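## Task

Close the lid of tip box TB4, pushing its front edge fully down until it clicks shut. It counts only if the lid stays latched without the robot holding it. Afterwards release it and move the hands away.

## Robot and tools

Robot: two arms, left_arm and right_arm, mounted on one upright column behind the near edge of the table. left_arm is the robot's own left, on the +y side; the names have nothing to do with which side of an image something appears on. Each gripper's fingers point along its own +z axis and close along its own y axis. Closed, the fingertips make a single flat pad, useful for pressing a lid edge. end_effector_position sits between the pads, under 1 cm behind the tips; closing pushes the tips about 17 mm further along +z.

Scene frame (used for printed poses): z = 0 at the table top, +z up, +x out over the table, origin 0.07 m behind the middle of the near edge. The robot faces roughly +x, perhaps turned slightly about the column. Printed hand positions can be off, more so at long reach.

The tip box is loose on the base plate and must finish standing flat on it. Do not knock anything off the table (that ends the scene). Avoid drops, slams, hard hits, very hard pushes, and arm-to-arm contact. Something may occasionally tug a held part or shove a loose object.

execute_actions(actions): a list of actions run in order. Each action is a table of up to 15 rows; each row lasts one control step (1/30 s), and if fewer than 15 rows are given the last row is repeated to fill 15. Every row is one list of 14 numbers, each in [-1, 1], covering both arms even if one is idle: left_arm dx, dy, dz, rx, ry, rz, opening, then right_arm dx, dy, dz, rx, ry, rz, opening. dx..rz are an offset (not a pose) from that gripper's measured pose at the start of the action, expressed in the gripper's own axes; every row is counted from that same start pose, not from the row before. For the first action of a call the start is the last pose reported in this scene. Scale: 1.0 = 0.6 m or 180 degrees; rx, ry, rz form one rotation vector. Opening is absolute: +1 fully open (0.145 m), -1 closed; a full close needs about 0.5 s or more. An empty list just returns state and images.

move(target, speed, blocking): target is one 14-number row in the same layout and scale, an offset from the pose in the latest result that shows one. Each gripper follows a straight path toward its target; paths finish together and last 0.5 to 10 s (cut off at 10 s, short of target). Rotation takes the shorter way. speed is m/s, 0.002 to 0.5, default 0.25; turning is capped at twice that in rad/s. Paths ignore obstacles and the other arm, grippers lag, drift and can far exceed speed, especially with a nearly straight arm. Faster contact hits harder, and a target set deeper past the contact presses harder. Opening is sent at the start. blocking=false returns after 0.5 s while motion continues; then execute_actions and move are refused until you call wait or stop and see the end. The result adds a move: line with the ending (done, off_target, moving, held, fault) and any limits (paced = command was clipped; held = a check blocked steps, after which the arm may lurch fast), plus each gripper's distance to its target. If only one arm is named, the other finished fine.

wait(seconds): 0 to 10; lets the scene run with each arm holding its last command; returns early if a running move ends. stop(): brakes a running move (needs room, more when fast); fingers keep moving. zoom_image(camera, region): camera is cam_left_wrist or cam_right_wrist (both 504x504); region [x0, y0, x1, y1] in pixels from the top-left, at most 504 by 504. finished_scene(scene): ends the current scene (pass its number) after the last command is held; irreversible; reports success. The lid must already be latched and free. Answering without a tool call ends everything.

Controller: each step the commanded pose is clipped to within 70 mm and 16 degrees of the measured pose, then damped inverse kinematics drives the joints, favouring position over orientation. A far target may need several actions; after each, the arm stops at the last clipped pose, so send the remainder next. Because offsets come from measured poses, repeating a small offset against something solid does not press deeper, but against something yielding it does. To keep an arm still, send the offset back to its wanted pose in your first call and zeros afterwards, always with the opening it should have. A blocked arm keeps pressing until a new command.

Results: the state line gives each gripper's end_effector_position (m) and end_effector_quat_wxyz in the scene frame, grip_measured (opening on the command scale; to hold, command clearly below it; about 10 N per pad, up to ~11 cm objects), and Hand target lines. Action calls list positions at some steps; HELD marks steps where an arm's command was held back. "pose unreachable" means the clearance check altered or blocked that arm's command. FAULT lines report stops; MOTOR HOT appears from 85 °C and at 100 °C an OVER-TEMPERATURE FAULT halts that arm, so avoid long sustained pressing. Joint ranges (rad), base to gripper, left_arm: shoulder pitch -1.396 to 2.000, shoulder roll -0.175 to 2.000, upper arm roll -1.571 to 1.571, elbow 0.000 to 2.443, forearm roll -1.571 to 1.571, wrist pitch -0.785 to 0.785, wrist yaw -1.571 to 1.571; right_arm the same except shoulder pitch -1.300 to 2.000. Equal joint values mirror the arms; elbows stop just short of straight. The simulation keeps running while you compose a reply, holding the last command. Quicker, smoother, lower-effort solutions are preferred.

Each tool is called after "Call:" as name([rows], argument=value, ...), one row to a line, values as JSON.

## Session

Call:
execute_actions(actions=[])

Scene clock: 0.00 s.
left_arm: end_effector_position=(+0.1577, +0.4805, +0.2697) grip_measured=+1.00 end_effector_quat_wxyz=(-0.109, +0.884, -0.309, +0.333) | right_arm: end_effector_position=(+0.2053, -0.2378, +0.1021) grip_measured=+1.00 end_effector_quat_wxyz=(-0.095, +0.909, -0.010, +0.405)
Joint positions: left_arm=[ 0.849  1.763 -1.364  1.301  0.811 -0.165  0.663  0.145] | right_arm=[-0.719  0.259  0.378  1.739  0.459  0.321  0.301  0.145]
Joint velocities: left_arm=[ 0.011 -0.011 -0.012 -0.007  0.007 -0.037  0.022 -0.   ] | right_arm=[-0.011 -0.011 -0.012 -0.002 -0.022  0.037 -0.066  0.   ]
Motor temperatures (°C, as the motors report them): left_arm=[24 25 24 25 25 26 23] | right_arm=[24 24 23 27 23 26 25]
Hand target (left_arm): +0.158, +0.480, +0.270; -0.109, +0.884, -0.309, +0.333
Hand target (right_arm): +0.205, -0.238, +0.102; -0.095, +0.909, -0.010, +0.405

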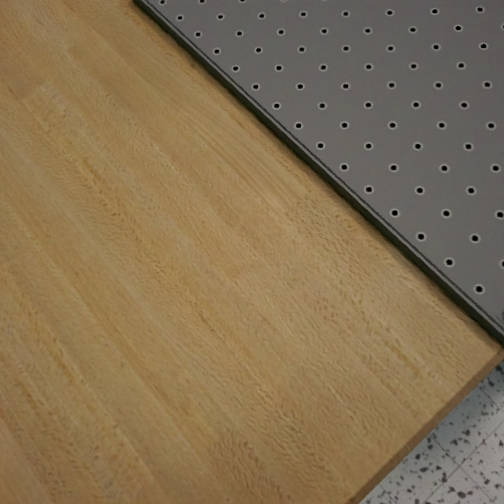

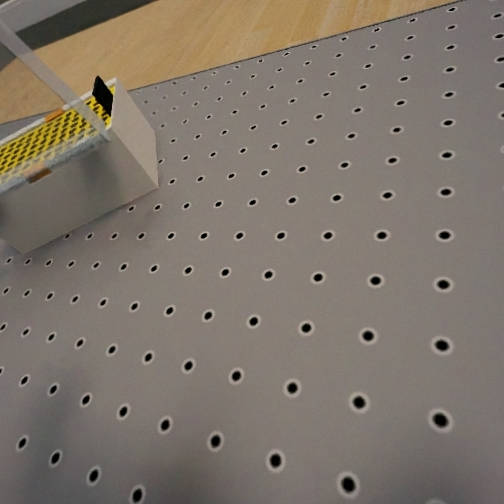

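Call:
move(target=[0,0,0,0,0,0,1,0.22,-0.12,-0.2,0.12,0,0,1])

Scene clock: 7.57 s.
left_arm: end_effector_position=(+0.1577, +0.4805, +0.2697) grip_measured=+1.00 end_effector_quat_wxyz=(-0.109, +0.884, -0.309, +0.333) | right_arm: end_effector_position=(+0.2031, -0.1996, +0.2916) grip_measured=+1.00 end_effector_quat_wxyz=(-0.267, +0.873, +0.062, +0.404)
Joint positions: left_arm=[ 0.849  1.763 -1.364  1.301  0.811 -0.165  0.663  0.145] | right_arm=[-1.067  0.558  0.927  2.332  1.217  0.771  0.378  0.145]
Joint velocities: left_arm=[ 0.011  0.033  0.007  0.002 -0.022 -0.007 -0.066  0.   ] | right_arm=[ 0.033 -0.055  0.022 -0.017 -0.066  0.051  0.051  0.   ]
Motor temperatures (°C, as the motors report them): left_arm=[24 25 24 25 25 26 23] | right_arm=[24 24 23 27 23 26 25]
Hand target (left_arm): +0.158, +0.480, +0.270; -0.109, +0.884, -0.309, +0.333
Hand target (right_arm): +0.203, -0.200, +0.291; -0.265, +0.874, +0.062, +0.402
Off the commanded pose (left_arm): 0.000 m, 0 deg.
Off the commanded pose (right_arm): 0.002 m, 1 deg.
joint sent to its limit (right arm) — the command would take joint 6 (wrist pitch) past its upper limit, so that joint was sent only as far as its limit.
move: done

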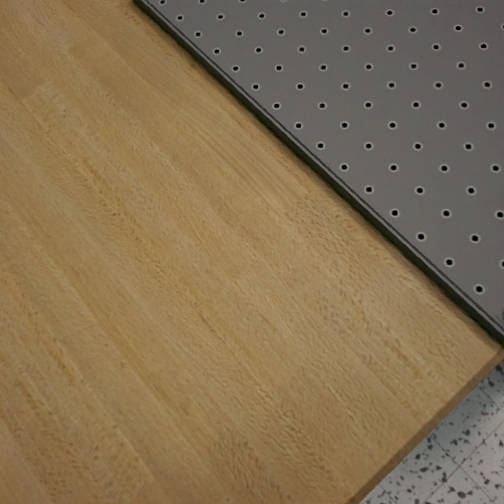

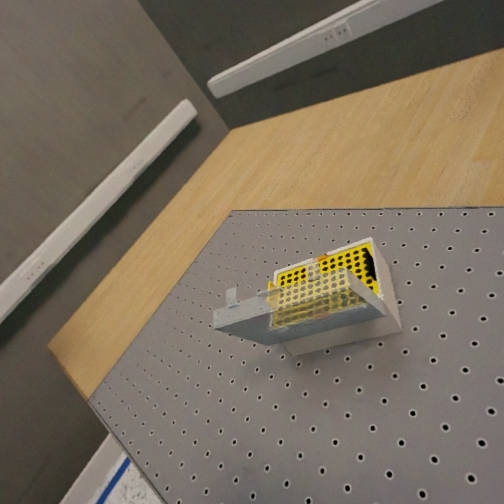

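Call:
move(target=[0,0,0,0,0,0,1,-0.187,-0.027,0.24,0,0.05,-0.12,-1])

Scene clock: 35.40 s.
left_arm: end_effector_position=(+0.1577, +0.4805, +0.2697) grip_measured=+1.00 end_effector_quat_wxyz=(-0.109, +0.884, -0.309, +0.333) | right_arm: end_effector_position=(+0.2164, -0.0985, +0.1380) grip_measured=-1.00 end_effector_quat_wxyz=(-0.194, +0.811, +0.211, +0.509)
Joint positions: left_arm=[ 0.849  1.763 -1.364  1.301  0.811 -0.165  0.663  0.145] | right_arm=[-0.655  0.365 -0.067  1.828  0.262  0.001  0.255  0.   ]
Joint velocities: left_arm=[ 0.033 -0.055 -0.002 -0.012 -0.022 -0.007 -0.022  0.   ] | right_arm=[-0.033  0.011 -0.007 -0.012 -0.037  0.007 -0.022 -0.   ]
Motor temperatures (°C, as the motors report them): left_arm=[24 26 25 25 25 26 23] | right_arm=[25 24 23 27 23 26 25]
Hand target (left_arm): +0.158, +0.480, +0.270; -0.109, +0.884, -0.309, +0.333
Hand target (right_arm): +0.217, -0.100, +0.138; -0.190, +0.812, +0.209, +0.511
Off the commanded pose (left_arm): 0.000 m, 0 deg.
Off the commanded pose (right_arm): 0.004 m, 1 deg.
move: off_target (right_arm)

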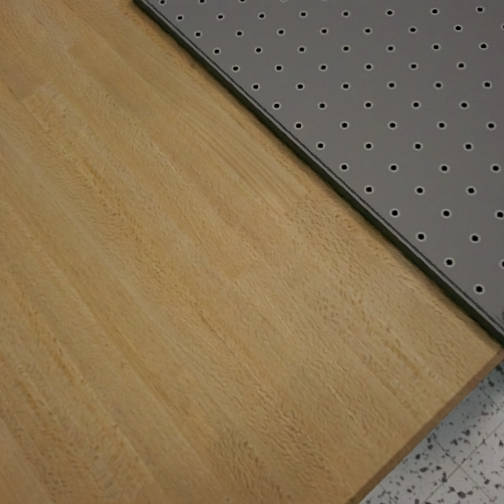

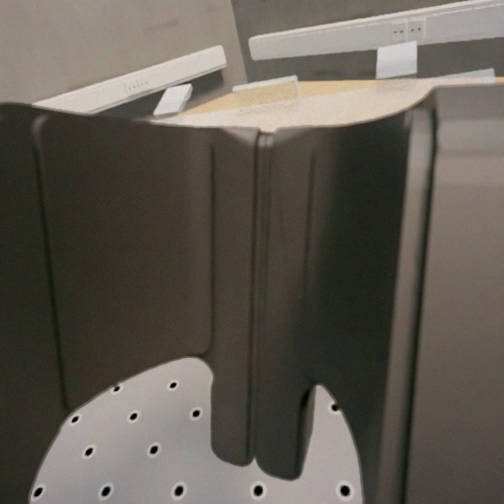

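Call:
move(target=[0,0,0,0,0,0,1,0,0,0,0,0,0,0.1])

Scene clock: 43.17 s.
left_arm: end_effector_position=(+0.1577, +0.4805, +0.2697) grip_measured=+1.00 end_effector_quat_wxyz=(-0.109, +0.884, -0.309, +0.333) | right_arm: end_effector_position=(+0.2164, -0.0985, +0.1380) grip_measured=+0.10 end_effector_quat_wxyz=(-0.194, +0.811, +0.211, +0.509)
Joint positions: left_arm=[ 0.849  1.763 -1.364  1.301  0.811 -0.165  0.663  0.145] | right_arm=[-0.655  0.365 -0.067  1.828  0.262  0.001  0.255  0.083]
Joint velocities: left_arm=[-0.077 -0.011 -0.007  0.002  0.022 -0.066 -0.081  0.   ] | right_arm=[-0.033 -0.011 -0.027 -0.002  0.007  0.007  0.007  0.   ]
Motor temperatures (°C, as the motors report them): left_arm=[24 26 25 25 25 26 23] | right_arm=[24 24 23 27 23 26 25]
Hand target (left_arm): +0.158, +0.480, +0.270; -0.109, +0.884, -0.309, +0.333
Hand target (right_arm): +0.216, -0.099, +0.138; -0.194, +0.811, +0.211, +0.509
Off the commanded pose (left_arm): 0.000 m, 0 deg.
Off the commanded pose (right_arm): 0.000 m, 0 deg.
move: done

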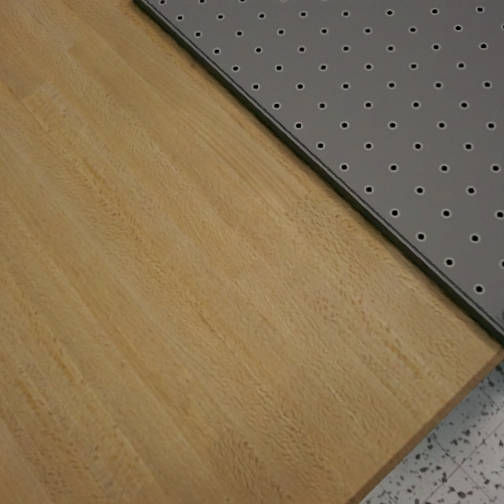

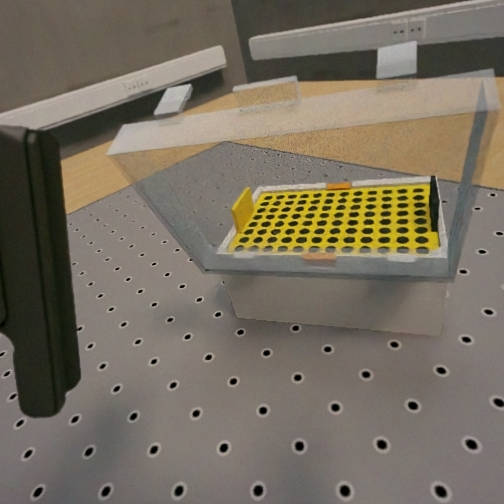

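Call:
move(target=[0,0,0,0,0,0,1,-0.023,-0.025,0.077,0,0,0,0.1], speed=0.08)

Scene clock: 59.10 s.
left_arm: end_effector_position=(+0.1577, +0.4805, +0.2697) grip_measured=+1.00 end_effector_quat_wxyz=(-0.109, +0.884, -0.309, +0.333) | right_arm: end_effector_position=(+0.2381, -0.0635, +0.1093) grip_measured=+0.10 end_effector_quat_wxyz=(-0.195, +0.811, +0.212, +0.510)
Joint positions: left_arm=[ 0.849  1.763 -1.364  1.301  0.811 -0.165  0.663  0.145] | right_arm=[-0.466  0.249 -0.17   1.634  0.162 -0.009  0.23   0.083]
Joint velocities: left_arm=[ 0.055 -0.055  0.002  0.012  0.022  0.037  0.022  0.   ] | right_arm=[ 0.033 -0.099 -0.002 -0.017 -0.022 -0.007 -0.095 -0.   ]
Motor temperatures (°C, as the motors report them): left_arm=[24 26 25 25 25 26 23] | right_arm=[24 24 23 27 23 26 25]
Hand target (left_arm): +0.158, +0.480, +0.270; -0.109, +0.884, -0.309, +0.333
Hand target (right_arm): +0.238, -0.065, +0.108; -0.193, +0.812, +0.211, +0.509
Off the commanded pose (left_arm): 0.000 m, 0 deg.
Off the commanded pose (right_arm): 0.001 m, 0 deg.
move: done

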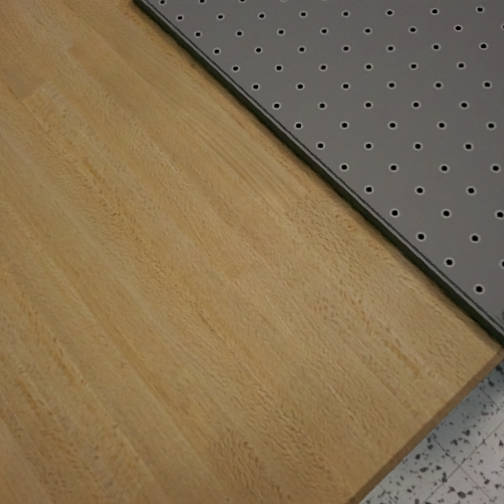

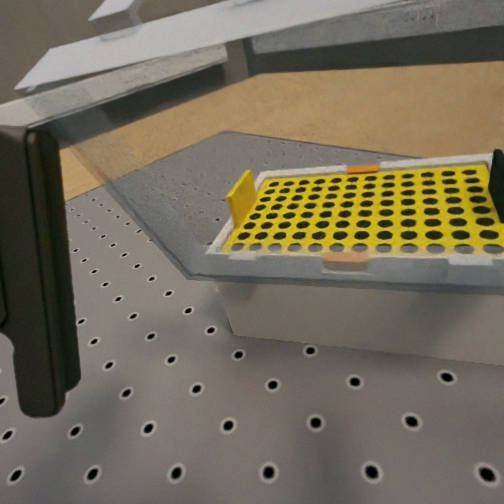

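Call:
move(target=[0,0,0,0,0,0,1,0.028,0.004,0.061,0,0,0,0.1], speed=0.04)

Scene clock: 63.37 s.
left_arm: end_effector_position=(+0.1577, +0.4805, +0.2697) grip_measured=+1.00 end_effector_quat_wxyz=(-0.109, +0.884, -0.309, +0.333) | right_arm: end_effector_position=(+0.2754, -0.0448, +0.1121) grip_measured=+0.10 end_effector_quat_wxyz=(-0.195, +0.808, +0.212, +0.514)
Joint positions: left_arm=[ 0.849  1.763 -1.364  1.301  0.811 -0.165  0.663  0.145] | right_arm=[-0.3    0.197 -0.193  1.549  0.14   0.066  0.23   0.083]
Joint velocities: left_arm=[ 0.033 -0.077  0.012 -0.007  0.007  0.007 -0.037 -0.   ] | right_arm=[-0.011 -0.011 -0.002 -0.002  0.022  0.051  0.022 -0.   ]
Motor temperatures (°C, as the motors report them): left_arm=[24 26 25 25 25 26 23] | right_arm=[24 24 23 28 23 26 25]
Hand target (left_arm): +0.158, +0.480, +0.270; -0.109, +0.884, -0.309, +0.333
Hand target (right_arm): +0.274, -0.045, +0.110; -0.194, +0.811, +0.212, +0.510
Off the commanded pose (left_arm): 0.000 m, 0 deg.
Off the commanded pose (right_arm): 0.004 m, 1 deg.
move: off_target (right_arm)

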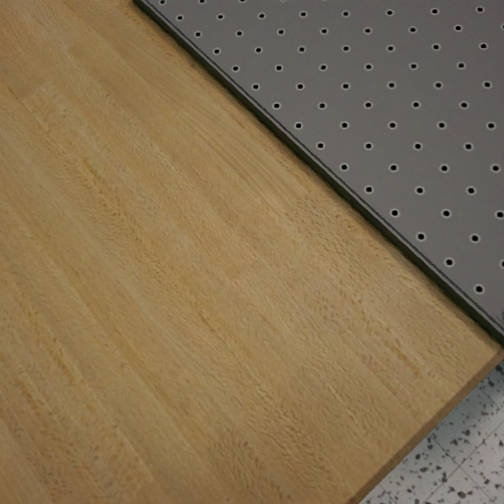

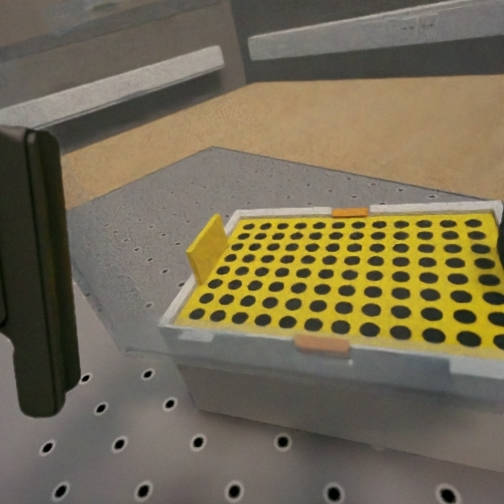

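Call:
move(target=[0,0,0,0,0,0,1,0.02,0.004,0.04,0,0,0,0.1], speed=0.03)

Scene clock: 67.00 s.
left_arm: end_effector_position=(+0.1577, +0.4805, +0.2697) grip_measured=+1.00 end_effector_quat_wxyz=(-0.109, +0.884, -0.309, +0.333) | right_arm: end_effector_position=(+0.3008, -0.0335, +0.1156) grip_measured=+0.10 end_effector_quat_wxyz=(-0.195, +0.806, +0.211, +0.518)
Joint positions: left_arm=[ 0.849  1.763 -1.364  1.301  0.811 -0.165  0.663  0.145] | right_arm=[-0.188  0.166 -0.204  1.48   0.131  0.102  0.23   0.083]
Joint velocities: left_arm=[-0.011  0.011 -0.012  0.012 -0.007 -0.007 -0.022 -0.   ] | right_arm=[-0.033  0.077  0.007  0.007 -0.007 -0.022  0.051 -0.   ]
Motor temperatures (°C, as the motors report them): left_arm=[24 26 25 25 25 26 23] | right_arm=[24 24 23 28 23 26 25]
Hand target (left_arm): +0.158, +0.480, +0.270; -0.109, +0.884, -0.309, +0.333
Hand target (right_arm): +0.300, -0.033, +0.113; -0.194, +0.808, +0.212, +0.514
Off the commanded pose (left_arm): 0.000 m, 0 deg.
Off the commanded pose (right_arm): 0.003 m, 1 deg.
move: done

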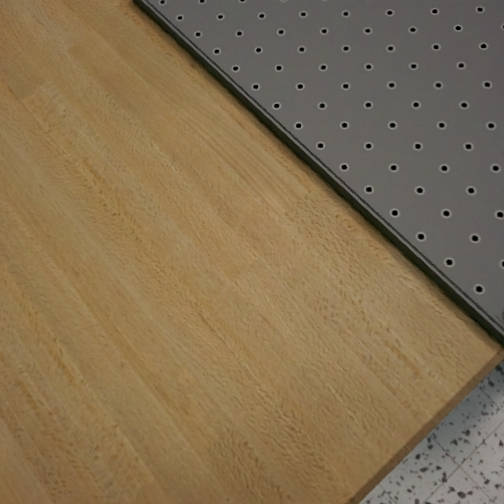

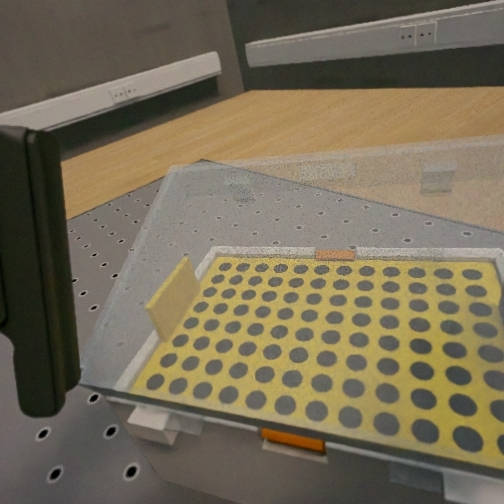

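Call:
move(target=[0,0,0,0,0,0,1,0.085,0.005,0.05,0,-0.2,0,0.1], speed=0.12)

Scene clock: 79.47 s.
left_arm: end_effector_position=(+0.1577, +0.4805, +0.2697) grip_measured=+1.00 end_effector_quat_wxyz=(-0.109, +0.884, -0.309, +0.333) | right_arm: end_effector_position=(+0.3497, -0.0183, +0.1529) grip_measured=+0.10 end_effector_quat_wxyz=(-0.123, +0.929, +0.246, +0.249)
Joint positions: left_arm=[ 0.849  1.763 -1.364  1.301  0.811 -0.165  0.663  0.145] | right_arm=[ 0.702  0.57  -1.08   1.478  1.427  0.773 -0.531  0.083]
Joint velocities: left_arm=[-0.055 -0.011 -0.007 -0.002  0.022 -0.007  0.007  0.   ] | right_arm=[-0.055  0.011  0.002 -0.017 -0.007 -0.007  0.037 -0.   ]
Motor temperatures (°C, as the motors report them): left_arm=[24 26 25 25 25 26 23] | right_arm=[25 24 23 28 23 26 25]
Hand target (left_arm): +0.158, +0.480, +0.270; -0.109, +0.884, -0.309, +0.333
Hand target (right_arm): +0.349, -0.020, +0.150; -0.118, +0.930, +0.246, +0.246
Off the commanded pose (left_arm): 0.000 m, 0 deg.
Off the commanded pose (right_arm): 0.008 m, 2 deg.
joint sent to its limit (right arm) — the command would take joint 6 (wrist pitch) past its upper limit, so that joint was sent only as far as its limit.
move: off_target (right_arm)

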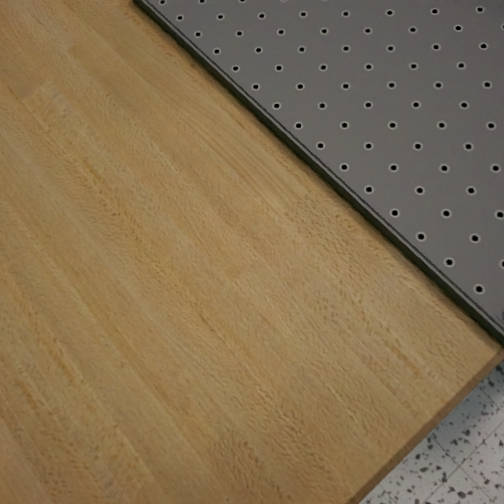

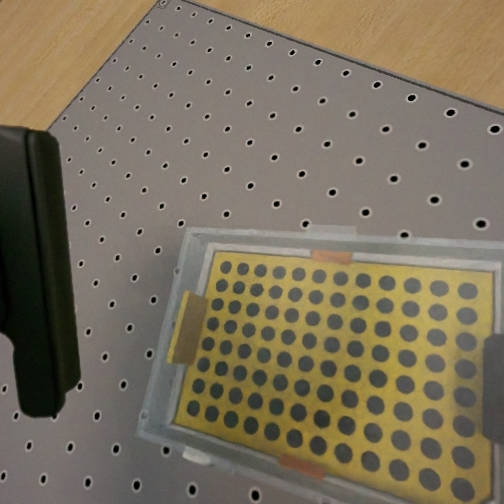

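Call:
move(target=[0,0,0,0,0,0,1,-0.028,0.003,0.057,0,0,0,-0.6], speed=0.08)

Scene clock: 85.17 s.
left_arm: end_effector_position=(+0.1577, +0.4805, +0.2697) grip_measured=+1.00 end_effector_quat_wxyz=(-0.109, +0.884, -0.309, +0.333) | right_arm: end_effector_position=(+0.3526, -0.0152, +0.1164) grip_measured=-0.60 end_effector_quat_wxyz=(-0.121, +0.928, +0.247, +0.251)
Joint positions: left_arm=[ 0.849  1.763 -1.364  1.301  0.811 -0.165  0.663  0.145] | right_arm=[ 0.686  0.507 -1.15   1.314  1.314  0.667 -0.406  0.03 ]
Joint velocities: left_arm=[-0.011 -0.099  0.002 -0.002  0.051 -0.022 -0.007 -0.   ] | right_arm=[-0.077 -0.077  0.007 -0.022  0.037 -0.007  0.007 -0.   ]
Motor temperatures (°C, as the motors report them): left_arm=[24 26 25 25 25 26 23] | right_arm=[25 24 23 28 23 26 25]
Hand target (left_arm): +0.158, +0.480, +0.270; -0.109, +0.884, -0.309, +0.333
Hand target (right_arm): +0.351, -0.015, +0.115; -0.122, +0.928, +0.248, +0.250
Off the commanded pose (left_arm): 0.000 m, 0 deg.
Off the commanded pose (right_arm): 0.002 m, 0 deg.
move: done

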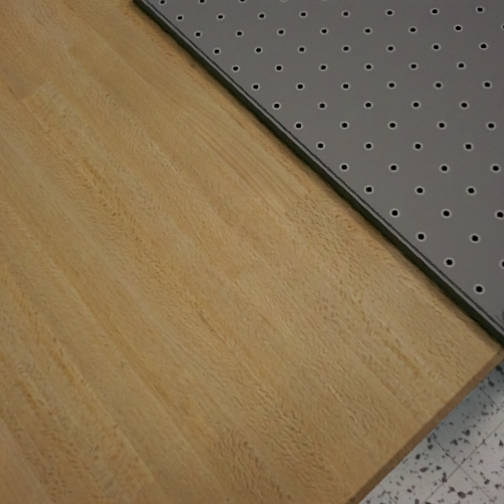

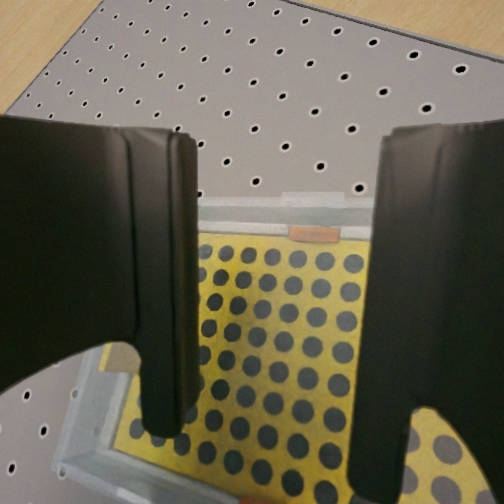

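Call:
move(target=[0,0,0,0,0,0,1,0.025,0,0.005,-0.02,-0.13,0,-0.6], speed=0.08)

Scene clock: 97.77 s.
left_arm: end_effector_position=(+0.1577, +0.4805, +0.2697) grip_measured=+1.00 end_effector_quat_wxyz=(-0.109, +0.884, -0.309, +0.333) | right_arm: end_effector_position=(+0.3670, -0.0089, +0.1226) grip_measured=-0.60 end_effector_quat_wxyz=(-0.084, +0.940, +0.279, +0.178)
Joint positions: left_arm=[ 0.849  1.763 -1.364  1.301  0.811 -0.165  0.663  0.145] | right_arm=[ 0.957  0.425 -1.42   1.137  1.564  0.772 -0.413  0.03 ]
Joint velocities: left_arm=[-0.033 -0.077 -0.002 -0.002 -0.066 -0.066 -0.037  0.   ] | right_arm=[-0.099  0.011 -0.022 -0.007 -0.037  0.066 -0.007 -0.   ]
Motor temperatures (°C, as the motors report them): left_arm=[24 26 25 25 25 26 23] | right_arm=[26 24 23 27 23 26 25]
Hand target (left_arm): +0.158, +0.480, +0.270; -0.109, +0.884, -0.309, +0.333
Hand target (right_arm): +0.366, -0.009, +0.122; -0.084, +0.940, +0.281, +0.176
Off the commanded pose (left_arm): 0.000 m, 0 deg.
Off the commanded pose (right_arm): 0.002 m, 14 deg.
joint sent to its limit (right arm) — the command would take joint 5 (forearm roll) past its upper limit and joint 6 (wrist pitch) past its upper limit, so those joints were sent only as far as their limits.
move: off_target (right_arm)

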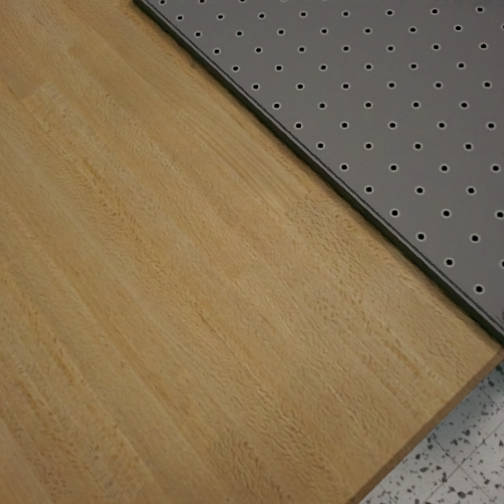

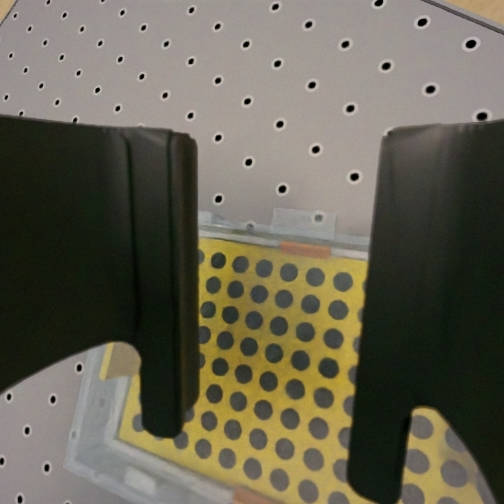

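Call:
move(target=[0,0,0,0,0,0,1,-0.008,0.002,0.032,0,0,0,-0.6], speed=0.03)

Scene clock: 100.90 s.
left_arm: end_effector_position=(+0.1577, +0.4805, +0.2697) grip_measured=+1.00 end_effector_quat_wxyz=(-0.109, +0.884, -0.309, +0.333) | right_arm: end_effector_position=(+0.3714, -0.0074, +0.1056) grip_measured=-0.60 end_effector_quat_wxyz=(-0.082, +0.939, +0.279, +0.181)
Joint positions: left_arm=[ 0.849  1.763 -1.364  1.301  0.811 -0.165  0.663  0.145] | right_arm=[ 0.94   0.375 -1.441  1.029  1.498  0.731 -0.334  0.03 ]
Joint velocities: left_arm=[-0.033  0.011 -0.022 -0.002 -0.066 -0.037  0.022 -0.   ] | right_arm=[-0.033 -0.143  0.002 -0.012  0.007  0.022 -0.037 -0.   ]
Motor temperatures (°C, as the motors report them): left_arm=[24 26 25 25 25 26 23] | right_arm=[26 24 23 27 23 26 25]
Hand target (left_arm): +0.158, +0.480, +0.270; -0.109, +0.884, -0.309, +0.333
Hand target (right_arm): +0.369, -0.007, +0.103; -0.083, +0.939, +0.280, +0.179
Off the commanded pose (left_arm): 0.000 m, 0 deg.
Off the commanded pose (right_arm): 0.003 m, 0 deg.
move: done

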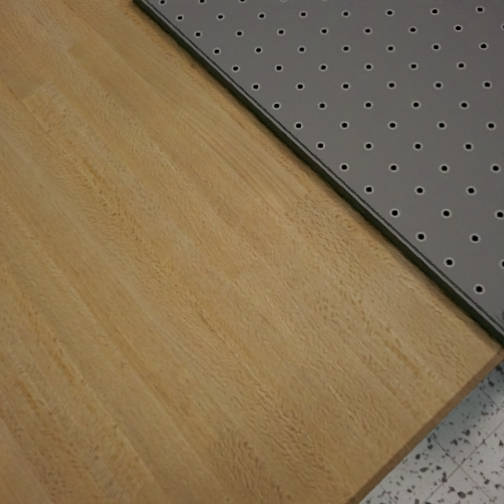

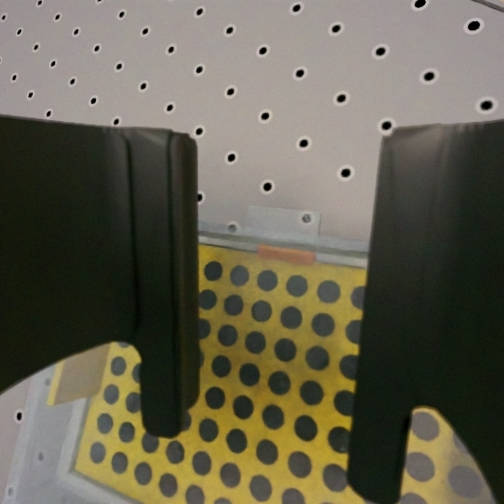

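Call:
move(target=[0,0,0,0,0,0,1,0.046,0,0.012,0,0,0,-0.6], speed=0.04)

Scene clock: 109.17 s.
left_arm: end_effector_position=(+0.1577, +0.4805, +0.2697) grip_measured=+1.00 end_effector_quat_wxyz=(-0.109, +0.884, -0.309, +0.333) | right_arm: end_effector_position=(+0.3963, +0.0089, +0.1110) grip_measured=-0.60 end_effector_quat_wxyz=(-0.083, +0.939, +0.278, +0.185)
Joint positions: left_arm=[ 0.849  1.763 -1.364  1.301  0.811 -0.165  0.663  0.145] | right_arm=[ 1.006  0.245 -1.46   0.808  1.456  0.745 -0.219  0.03 ]
Joint velocities: left_arm=[-0.011 -0.011  0.007 -0.017  0.051 -0.037 -0.037 -0.   ] | right_arm=[ 0.033 -0.055  0.002  0.012 -0.022 -0.037 -0.081  0.   ]
Motor temperatures (°C, as the motors report them): left_arm=[24 27 25 25 25 26 24] | right_arm=[26 24 23 27 23 26 25]
Hand target (left_arm): +0.158, +0.480, +0.270; -0.109, +0.884, -0.309, +0.333
Hand target (right_arm): +0.395, +0.008, +0.110; -0.082, +0.939, +0.280, +0.182
Off the commanded pose (left_arm): 0.000 m, 0 deg.
Off the commanded pose (right_arm): 0.002 m, 0 deg.
move: done

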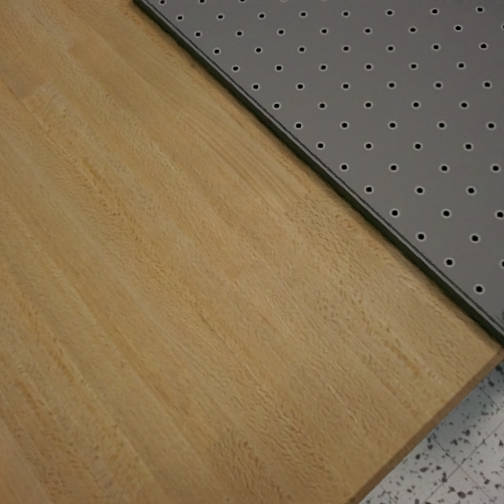

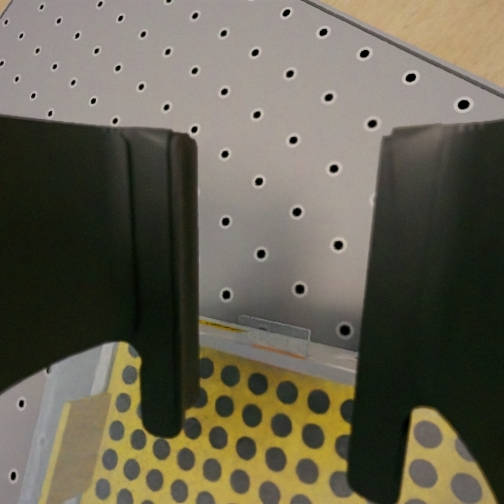

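Call:
move(target=[0,0,0,0,0,0,1,-0.011,0.002,0.03,0,0,0,-0.6], speed=0.02)

Scene clock: 112.07 s.
left_arm: end_effector_position=(+0.1577, +0.4805, +0.2697) grip_measured=+1.00 end_effector_quat_wxyz=(-0.109, +0.884, -0.309, +0.333) | right_arm: end_effector_position=(+0.4039, +0.0116, +0.0997) grip_measured=-0.60 end_effector_quat_wxyz=(-0.082, +0.936, +0.278, +0.198)
Joint positions: left_arm=[ 0.849  1.763 -1.364  1.301  0.811 -0.165  0.663  0.145] | right_arm=[ 0.995  0.185 -1.476  0.683  1.394  0.686 -0.137  0.03 ]
Joint velocities: left_arm=[-0.011  0.011  0.007  0.002 -0.051  0.022  0.037 -0.   ] | right_arm=[-0.011 -0.143  0.022 -0.007 -0.022  0.037  0.066 -0.   ]
Motor temperatures (°C, as the motors report them): left_arm=[24 27 25 25 25 26 24] | right_arm=[26 24 23 27 23 26 25]
Hand target (left_arm): +0.158, +0.480, +0.270; -0.109, +0.884, -0.309, +0.333
Hand target (right_arm): +0.397, +0.009, +0.092; -0.082, +0.939, +0.278, +0.185
Off the commanded pose (left_arm): 0.000 m, 0 deg.
Off the commanded pose (right_arm): 0.011 m, 2 deg.
move: off_target (right_arm)

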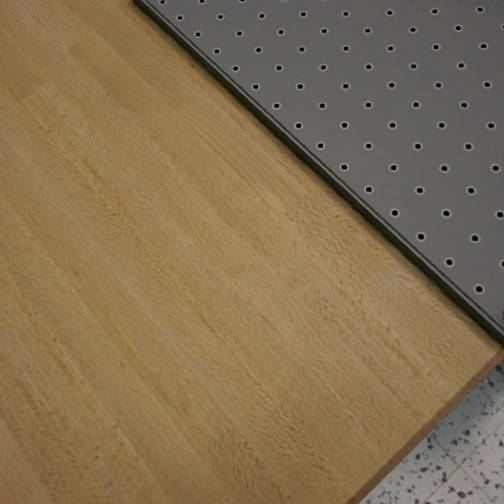

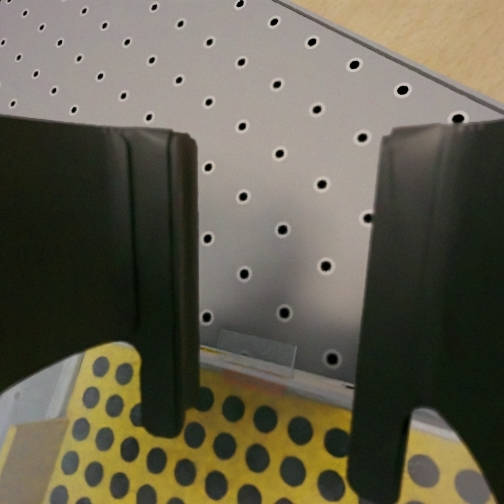

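Call:
move(target=[0,0,0,0,0,0,1,-0.034,0,0.024,0,0,0,-0.6], speed=0.02)

Call:
zoom_image(camera="cam_right_wrist", region=[180,280,380,480])

Scene clock: 116.93 s.
left_arm: end_effector_position=(+0.1577, +0.4805, +0.2697) grip_measured=+1.00 end_effector_quat_wxyz=(-0.109, +0.884, -0.309, +0.333) | right_arm: end_effector_position=(+0.4117, +0.0162, +0.0992) grip_measured=-0.60 end_effector_quat_wxyz=(-0.091, +0.927, +0.275, +0.240)
Joint positions: left_arm=[ 0.849  1.763 -1.364  1.301  0.811 -0.165  0.663  0.145] | right_arm=[ 0.976  0.185 -1.477  0.68   1.364  0.581 -0.129  0.03 ]
Joint velocities: left_arm=[ 0.011 -0.055  0.017  0.002 -0.051  0.007  0.051 -0.   ] | right_arm=[-0.033 -0.143 -0.007 -0.002  0.037  0.022 -0.022 -0.   ]
Motor temperatures (°C, as the motors report them): left_arm=[24 27 25 25 25 26 24] | right_arm=[26 24 23 27 23 26 25]
Hand target (left_arm): +0.158, +0.480, +0.270; -0.109, +0.884, -0.309, +0.333
Hand target (right_arm): +0.393, +0.006, +0.079; -0.082, +0.936, +0.278, +0.198
Off the commanded pose (left_arm): 0.000 m, 0 deg.
Off the commanded pose (right_arm): 0.030 m, 5 deg.
move: off_target (right_arm)

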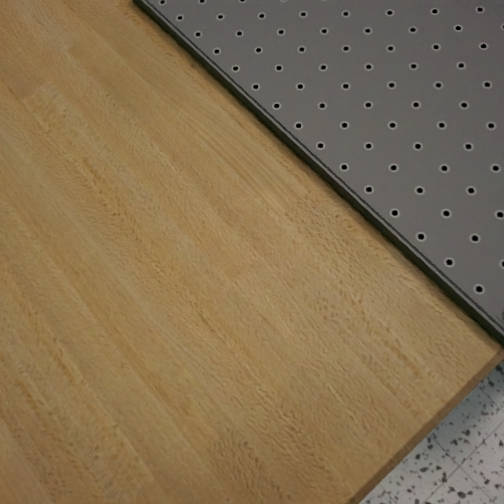

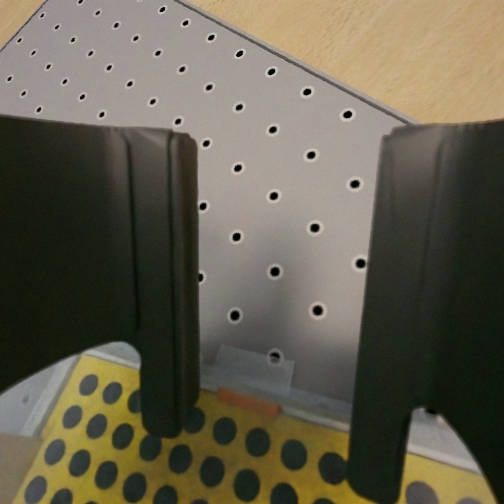

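Region (180, 280, 380, 480) of cam_right_wrist's 504x504 image, scaled by 2.520, with more detail than that image has.

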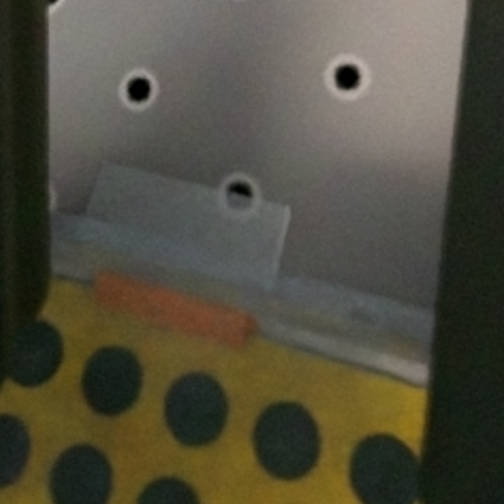

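Call:
move(target=[0,0,0,0,0,0,1,0.03,0,-0.06,0,0,0,0.3], speed=0.06)

Call:
zoom_image(camera="cam_right_wrist", region=[80,250,330,500])

Scene clock: 123.37 s.
left_arm: end_effector_position=(+0.1577, +0.4805, +0.2697) grip_measured=+1.00 end_effector_quat_wxyz=(-0.109, +0.884, -0.309, +0.333) | right_arm: end_effector_position=(+0.4109, +0.0150, +0.1391) grip_measured=+0.30 end_effector_quat_wxyz=(-0.094, +0.926, +0.274, +0.241)
Joint positions: left_arm=[ 0.849  1.763 -1.364  1.301  0.811 -0.165  0.663  0.145] | right_arm=[ 1.026  0.3   -1.42   0.924  1.452  0.691 -0.275  0.098]
Joint velocities: left_arm=[-0.077 -0.077  0.007 -0.007  0.007  0.066  0.037 -0.   ] | right_arm=[ 0.033 -0.011  0.002  0.002 -0.037 -0.037 -0.022 -0.   ]
Motor temperatures (°C, as the motors report them): left_arm=[24 27 25 25 25 26 24] | right_arm=[26 24 23 27 23 26 25]
Hand target (left_arm): +0.158, +0.480, +0.270; -0.109, +0.884, -0.309, +0.333
Hand target (right_arm): +0.411, +0.014, +0.139; -0.092, +0.927, +0.273, +0.240
Off the commanded pose (left_arm): 0.000 m, 0 deg.
Off the commanded pose (right_arm): 0.001 m, 0 deg.
move: done

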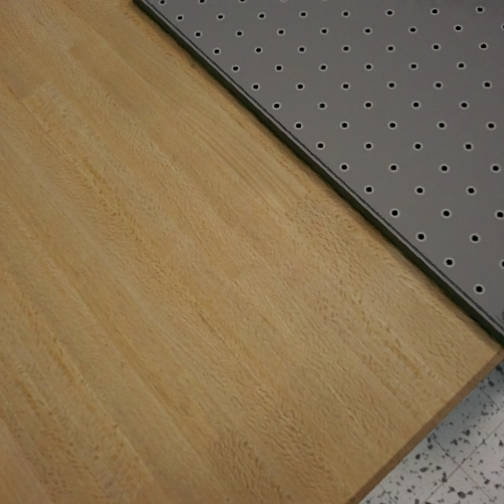

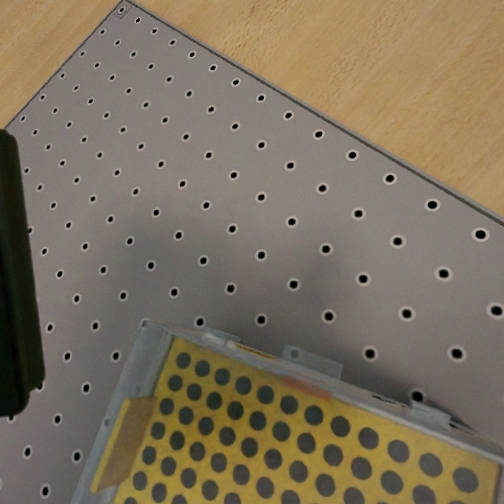

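Region (80, 250, 330, 500) of cam_right_wrist's 504x504 image, scaled by 2.016, with more detail than that image has.

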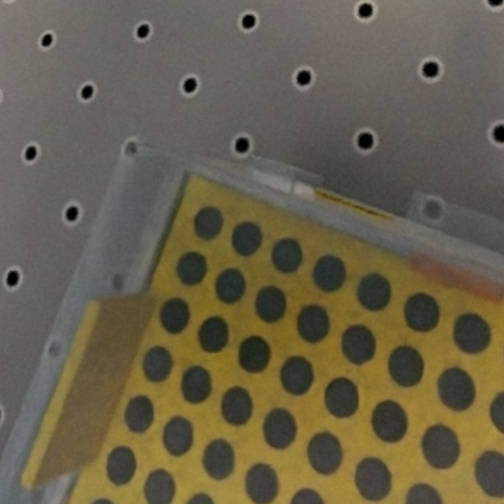

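Call:
move(target=[0.27,0.335,0.228,-0.247,0.114,0,1,-0.1,0.12,-0.15,0,0,0,-0.6])

Scene clock: 132.60 s.
left_arm: end_effector_position=(+0.2488, +0.2193, +0.1708) grip_measured=+1.00 end_effector_quat_wxyz=(+0.284, +0.790, -0.422, +0.343) | right_arm: end_effector_position=(+0.3718, -0.1014, +0.1840) grip_measured=-0.60 end_effector_quat_wxyz=(-0.093, +0.928, +0.270, +0.241)
Joint positions: left_arm=[ 0.823  1.039 -1.378  1.254  0.886 -0.03   0.907  0.145] | right_arm=[ 1.03   0.895 -1.419  1.513  1.545  0.723 -0.283  0.03 ]
Joint velocities: left_arm=[ 0.011 -0.055 -0.007 -0.002  0.037  0.051  0.022 -0.   ] | right_arm=[ 0.033 -0.077 -0.012 -0.017 -0.051 -0.037 -0.037 -0.   ]
Motor temperatures (°C, as the motors report them): left_arm=[24 27 26 25 25 26 24] | right_arm=[27 24 23 27 23 26 25]
Hand target (left_arm): +0.247, +0.218, +0.169; +0.288, +0.789, -0.423, +0.340
Hand target (right_arm): +0.371, -0.100, +0.184; -0.095, +0.927, +0.273, +0.240
Off the commanded pose (left_arm): 0.002 m, 1 deg.
Off the commanded pose (right_arm): 0.001 m, 0 deg.
move: done

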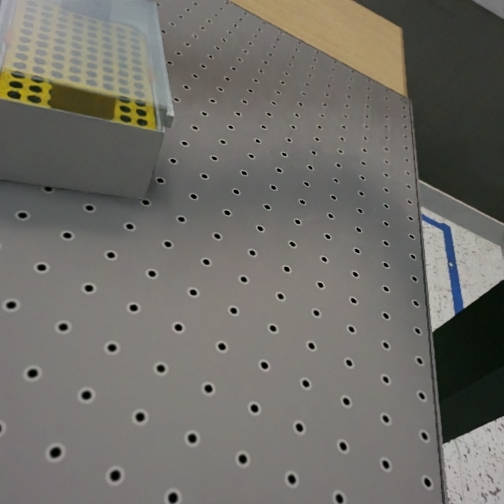

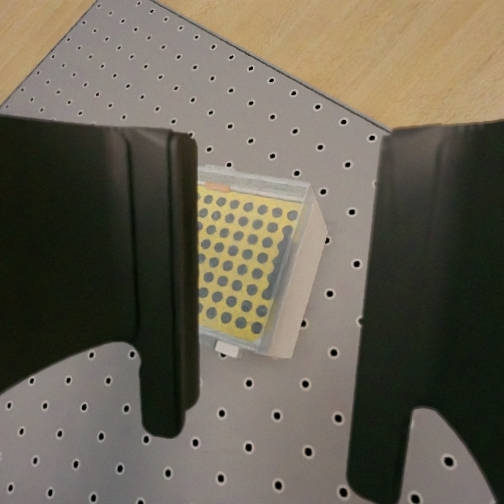

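Call:
move(target=[0.05,-0.08,0,0.13,0.05,0,1,0,0,0,0,0,0,-0.6])

Scene clock: 136.57 s.
left_arm: end_effector_position=(+0.3013, +0.2284, +0.1858) grip_measured=+1.00 end_effector_quat_wxyz=(+0.152, +0.803, -0.321, +0.479) | right_arm: end_effector_position=(+0.3718, -0.1014, +0.1840) grip_measured=-0.60 end_effector_quat_wxyz=(-0.093, +0.928, +0.270, +0.241)
Joint positions: left_arm=[ 0.73   1.043 -1.289  1.365  0.931 -0.091  0.431  0.145] | right_arm=[ 1.03   0.895 -1.419  1.513  1.545  0.723 -0.283  0.03 ]
Joint velocities: left_arm=[-0.033 -0.077  0.012  0.017 -0.007 -0.007  0.125 -0.   ] | right_arm=[-0.055 -0.033  0.002  0.007 -0.051 -0.007 -0.037 -0.   ]
Motor temperatures (°C, as the motors report them): left_arm=[24 26 25 25 25 26 24] | right_arm=[27 24 23 27 23 26 25]
Hand target (left_arm): +0.302, +0.228, +0.186; +0.151, +0.802, -0.319, +0.481
Hand target (right_arm): +0.372, -0.101, +0.184; -0.093, +0.928, +0.270, +0.241
Off the commanded pose (left_arm): 0.001 m, 0 deg.
Off the commanded pose (right_arm): 0.000 m, 0 deg.
move: done

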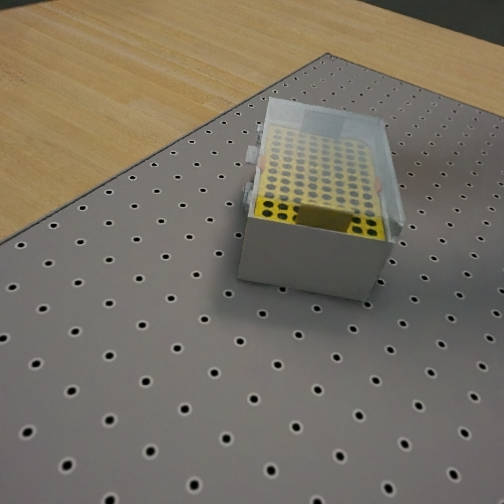

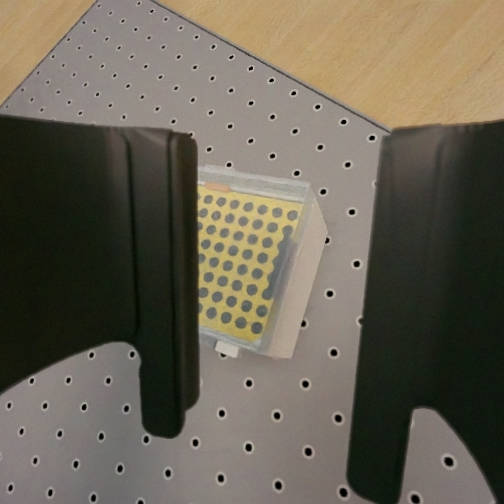

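Call:
zoom_image(camera="cam_left_wrist", region=[215,85,425,295])

Region (215, 85, 425, 295) of cam_left_wrist's 504x504 image, scaled by 2.400, with more detail than that image has.

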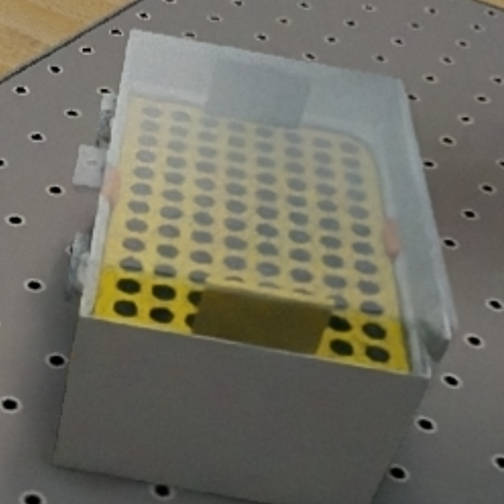

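Call:
move(target=[0,0,0,0,0,0,1,0.045,-0.12,0.163,0,-0.04,0,-0.8], speed=0.12)

Call:
move(target=[0,0,0,0,0,0,1,-0.045,0,0.07,0,0,0,-0.8], speed=0.02)

Call:
zoom_image(camera="cam_left_wrist", region=[215,85,425,295])

Scene clock: 146.47 s.
left_arm: end_effector_position=(+0.3013, +0.2285, +0.1858) grip_measured=+1.00 end_effector_quat_wxyz=(+0.151, +0.803, -0.321, +0.479) | right_arm: end_effector_position=(+0.3922, +0.0000, +0.1165) grip_measured=-0.80 end_effector_quat_wxyz=(-0.074, +0.941, +0.275, +0.185)
Joint positions: left_arm=[ 0.73   1.043 -1.289  1.365  0.931 -0.091  0.431  0.145] | right_arm=[ 1.012  0.303 -1.474  0.907  1.517  0.75  -0.297  0.015]
Joint velocities: left_arm=[ 0.011 -0.121  0.002  0.002 -0.081  0.007  0.022 -0.   ] | right_arm=[-0.011  0.033  0.002 -0.002 -0.066 -0.007 -0.022 -0.   ]
Motor temperatures (°C, as the motors report them): left_arm=[25 26 26 26 25 26 24] | right_arm=[27 24 23 27 23 26 25]
Hand target (left_arm): +0.301, +0.228, +0.186; +0.151, +0.803, -0.321, +0.479
Hand target (right_arm): +0.391, +0.000, +0.116; -0.075, +0.940, +0.276, +0.184
Off the commanded pose (left_arm): 0.000 m, 0 deg.
Off the commanded pose (right_arm): 0.001 m, 0 deg.
move: done

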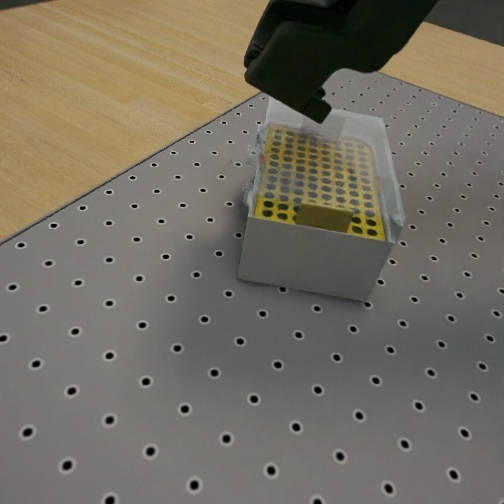

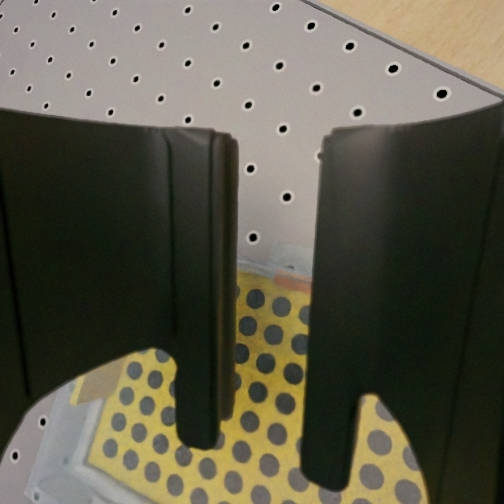

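Scene clock: 149.20 s.
left_arm: end_effector_position=(+0.3013, +0.2285, +0.1858) grip_measured=+1.00 end_effector_quat_wxyz=(+0.151, +0.803, -0.321, +0.479) | right_arm: end_effector_position=(+0.4067, +0.0095, +0.0976) grip_measured=-0.80 end_effector_quat_wxyz=(-0.085, +0.930, +0.274, +0.230)
Joint positions: left_arm=[ 0.73   1.043 -1.289  1.365  0.931 -0.091  0.431  0.145] | right_arm=[ 0.973  0.216 -1.484  0.725  1.388  0.602 -0.159  0.015]
Joint velocities: left_arm=[-0.055  0.033 -0.017  0.002 -0.037 -0.037 -0.022 -0.   ] | right_arm=[-0.121 -0.033 -0.007 -0.012  0.066  0.037  0.051 -0.   ]
Motor temperatures (°C, as the motors report them): left_arm=[25 26 26 26 25 26 24] | right_arm=[27 24 23 27 23 26 25]
Hand target (left_arm): +0.301, +0.228, +0.186; +0.151, +0.803, -0.321, +0.479
Hand target (right_arm): +0.383, -0.003, +0.069; -0.073, +0.940, +0.277, +0.185
Off the commanded pose (left_arm): 0.000 m, 0 deg.
Off the commanded pose (right_arm): 0.040 m, 5 deg.
move: off_target (right_arm)

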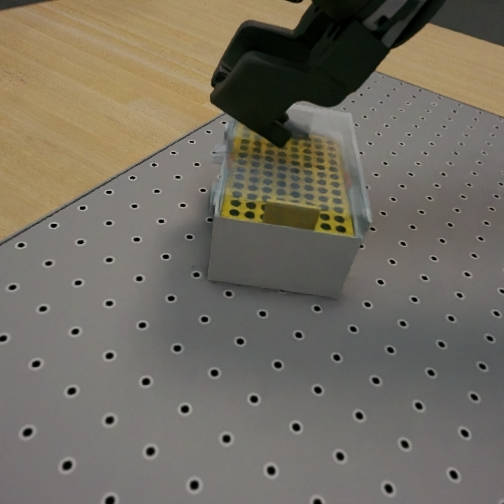

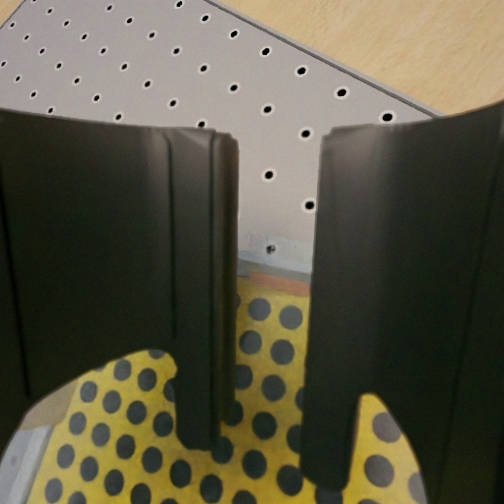

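Region (215, 85, 425, 295) of cam_left_wrist's 504x504 image, scaled by 2.400, with more detail than that image has.

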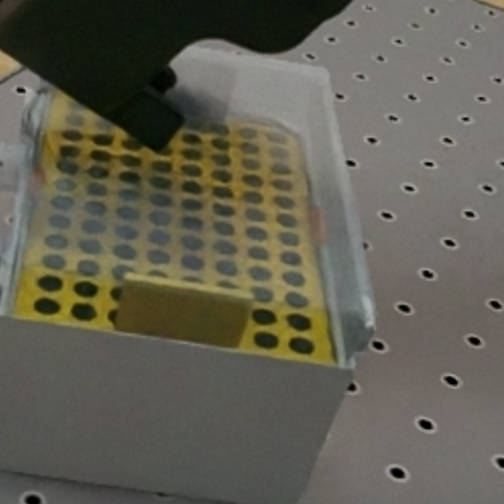

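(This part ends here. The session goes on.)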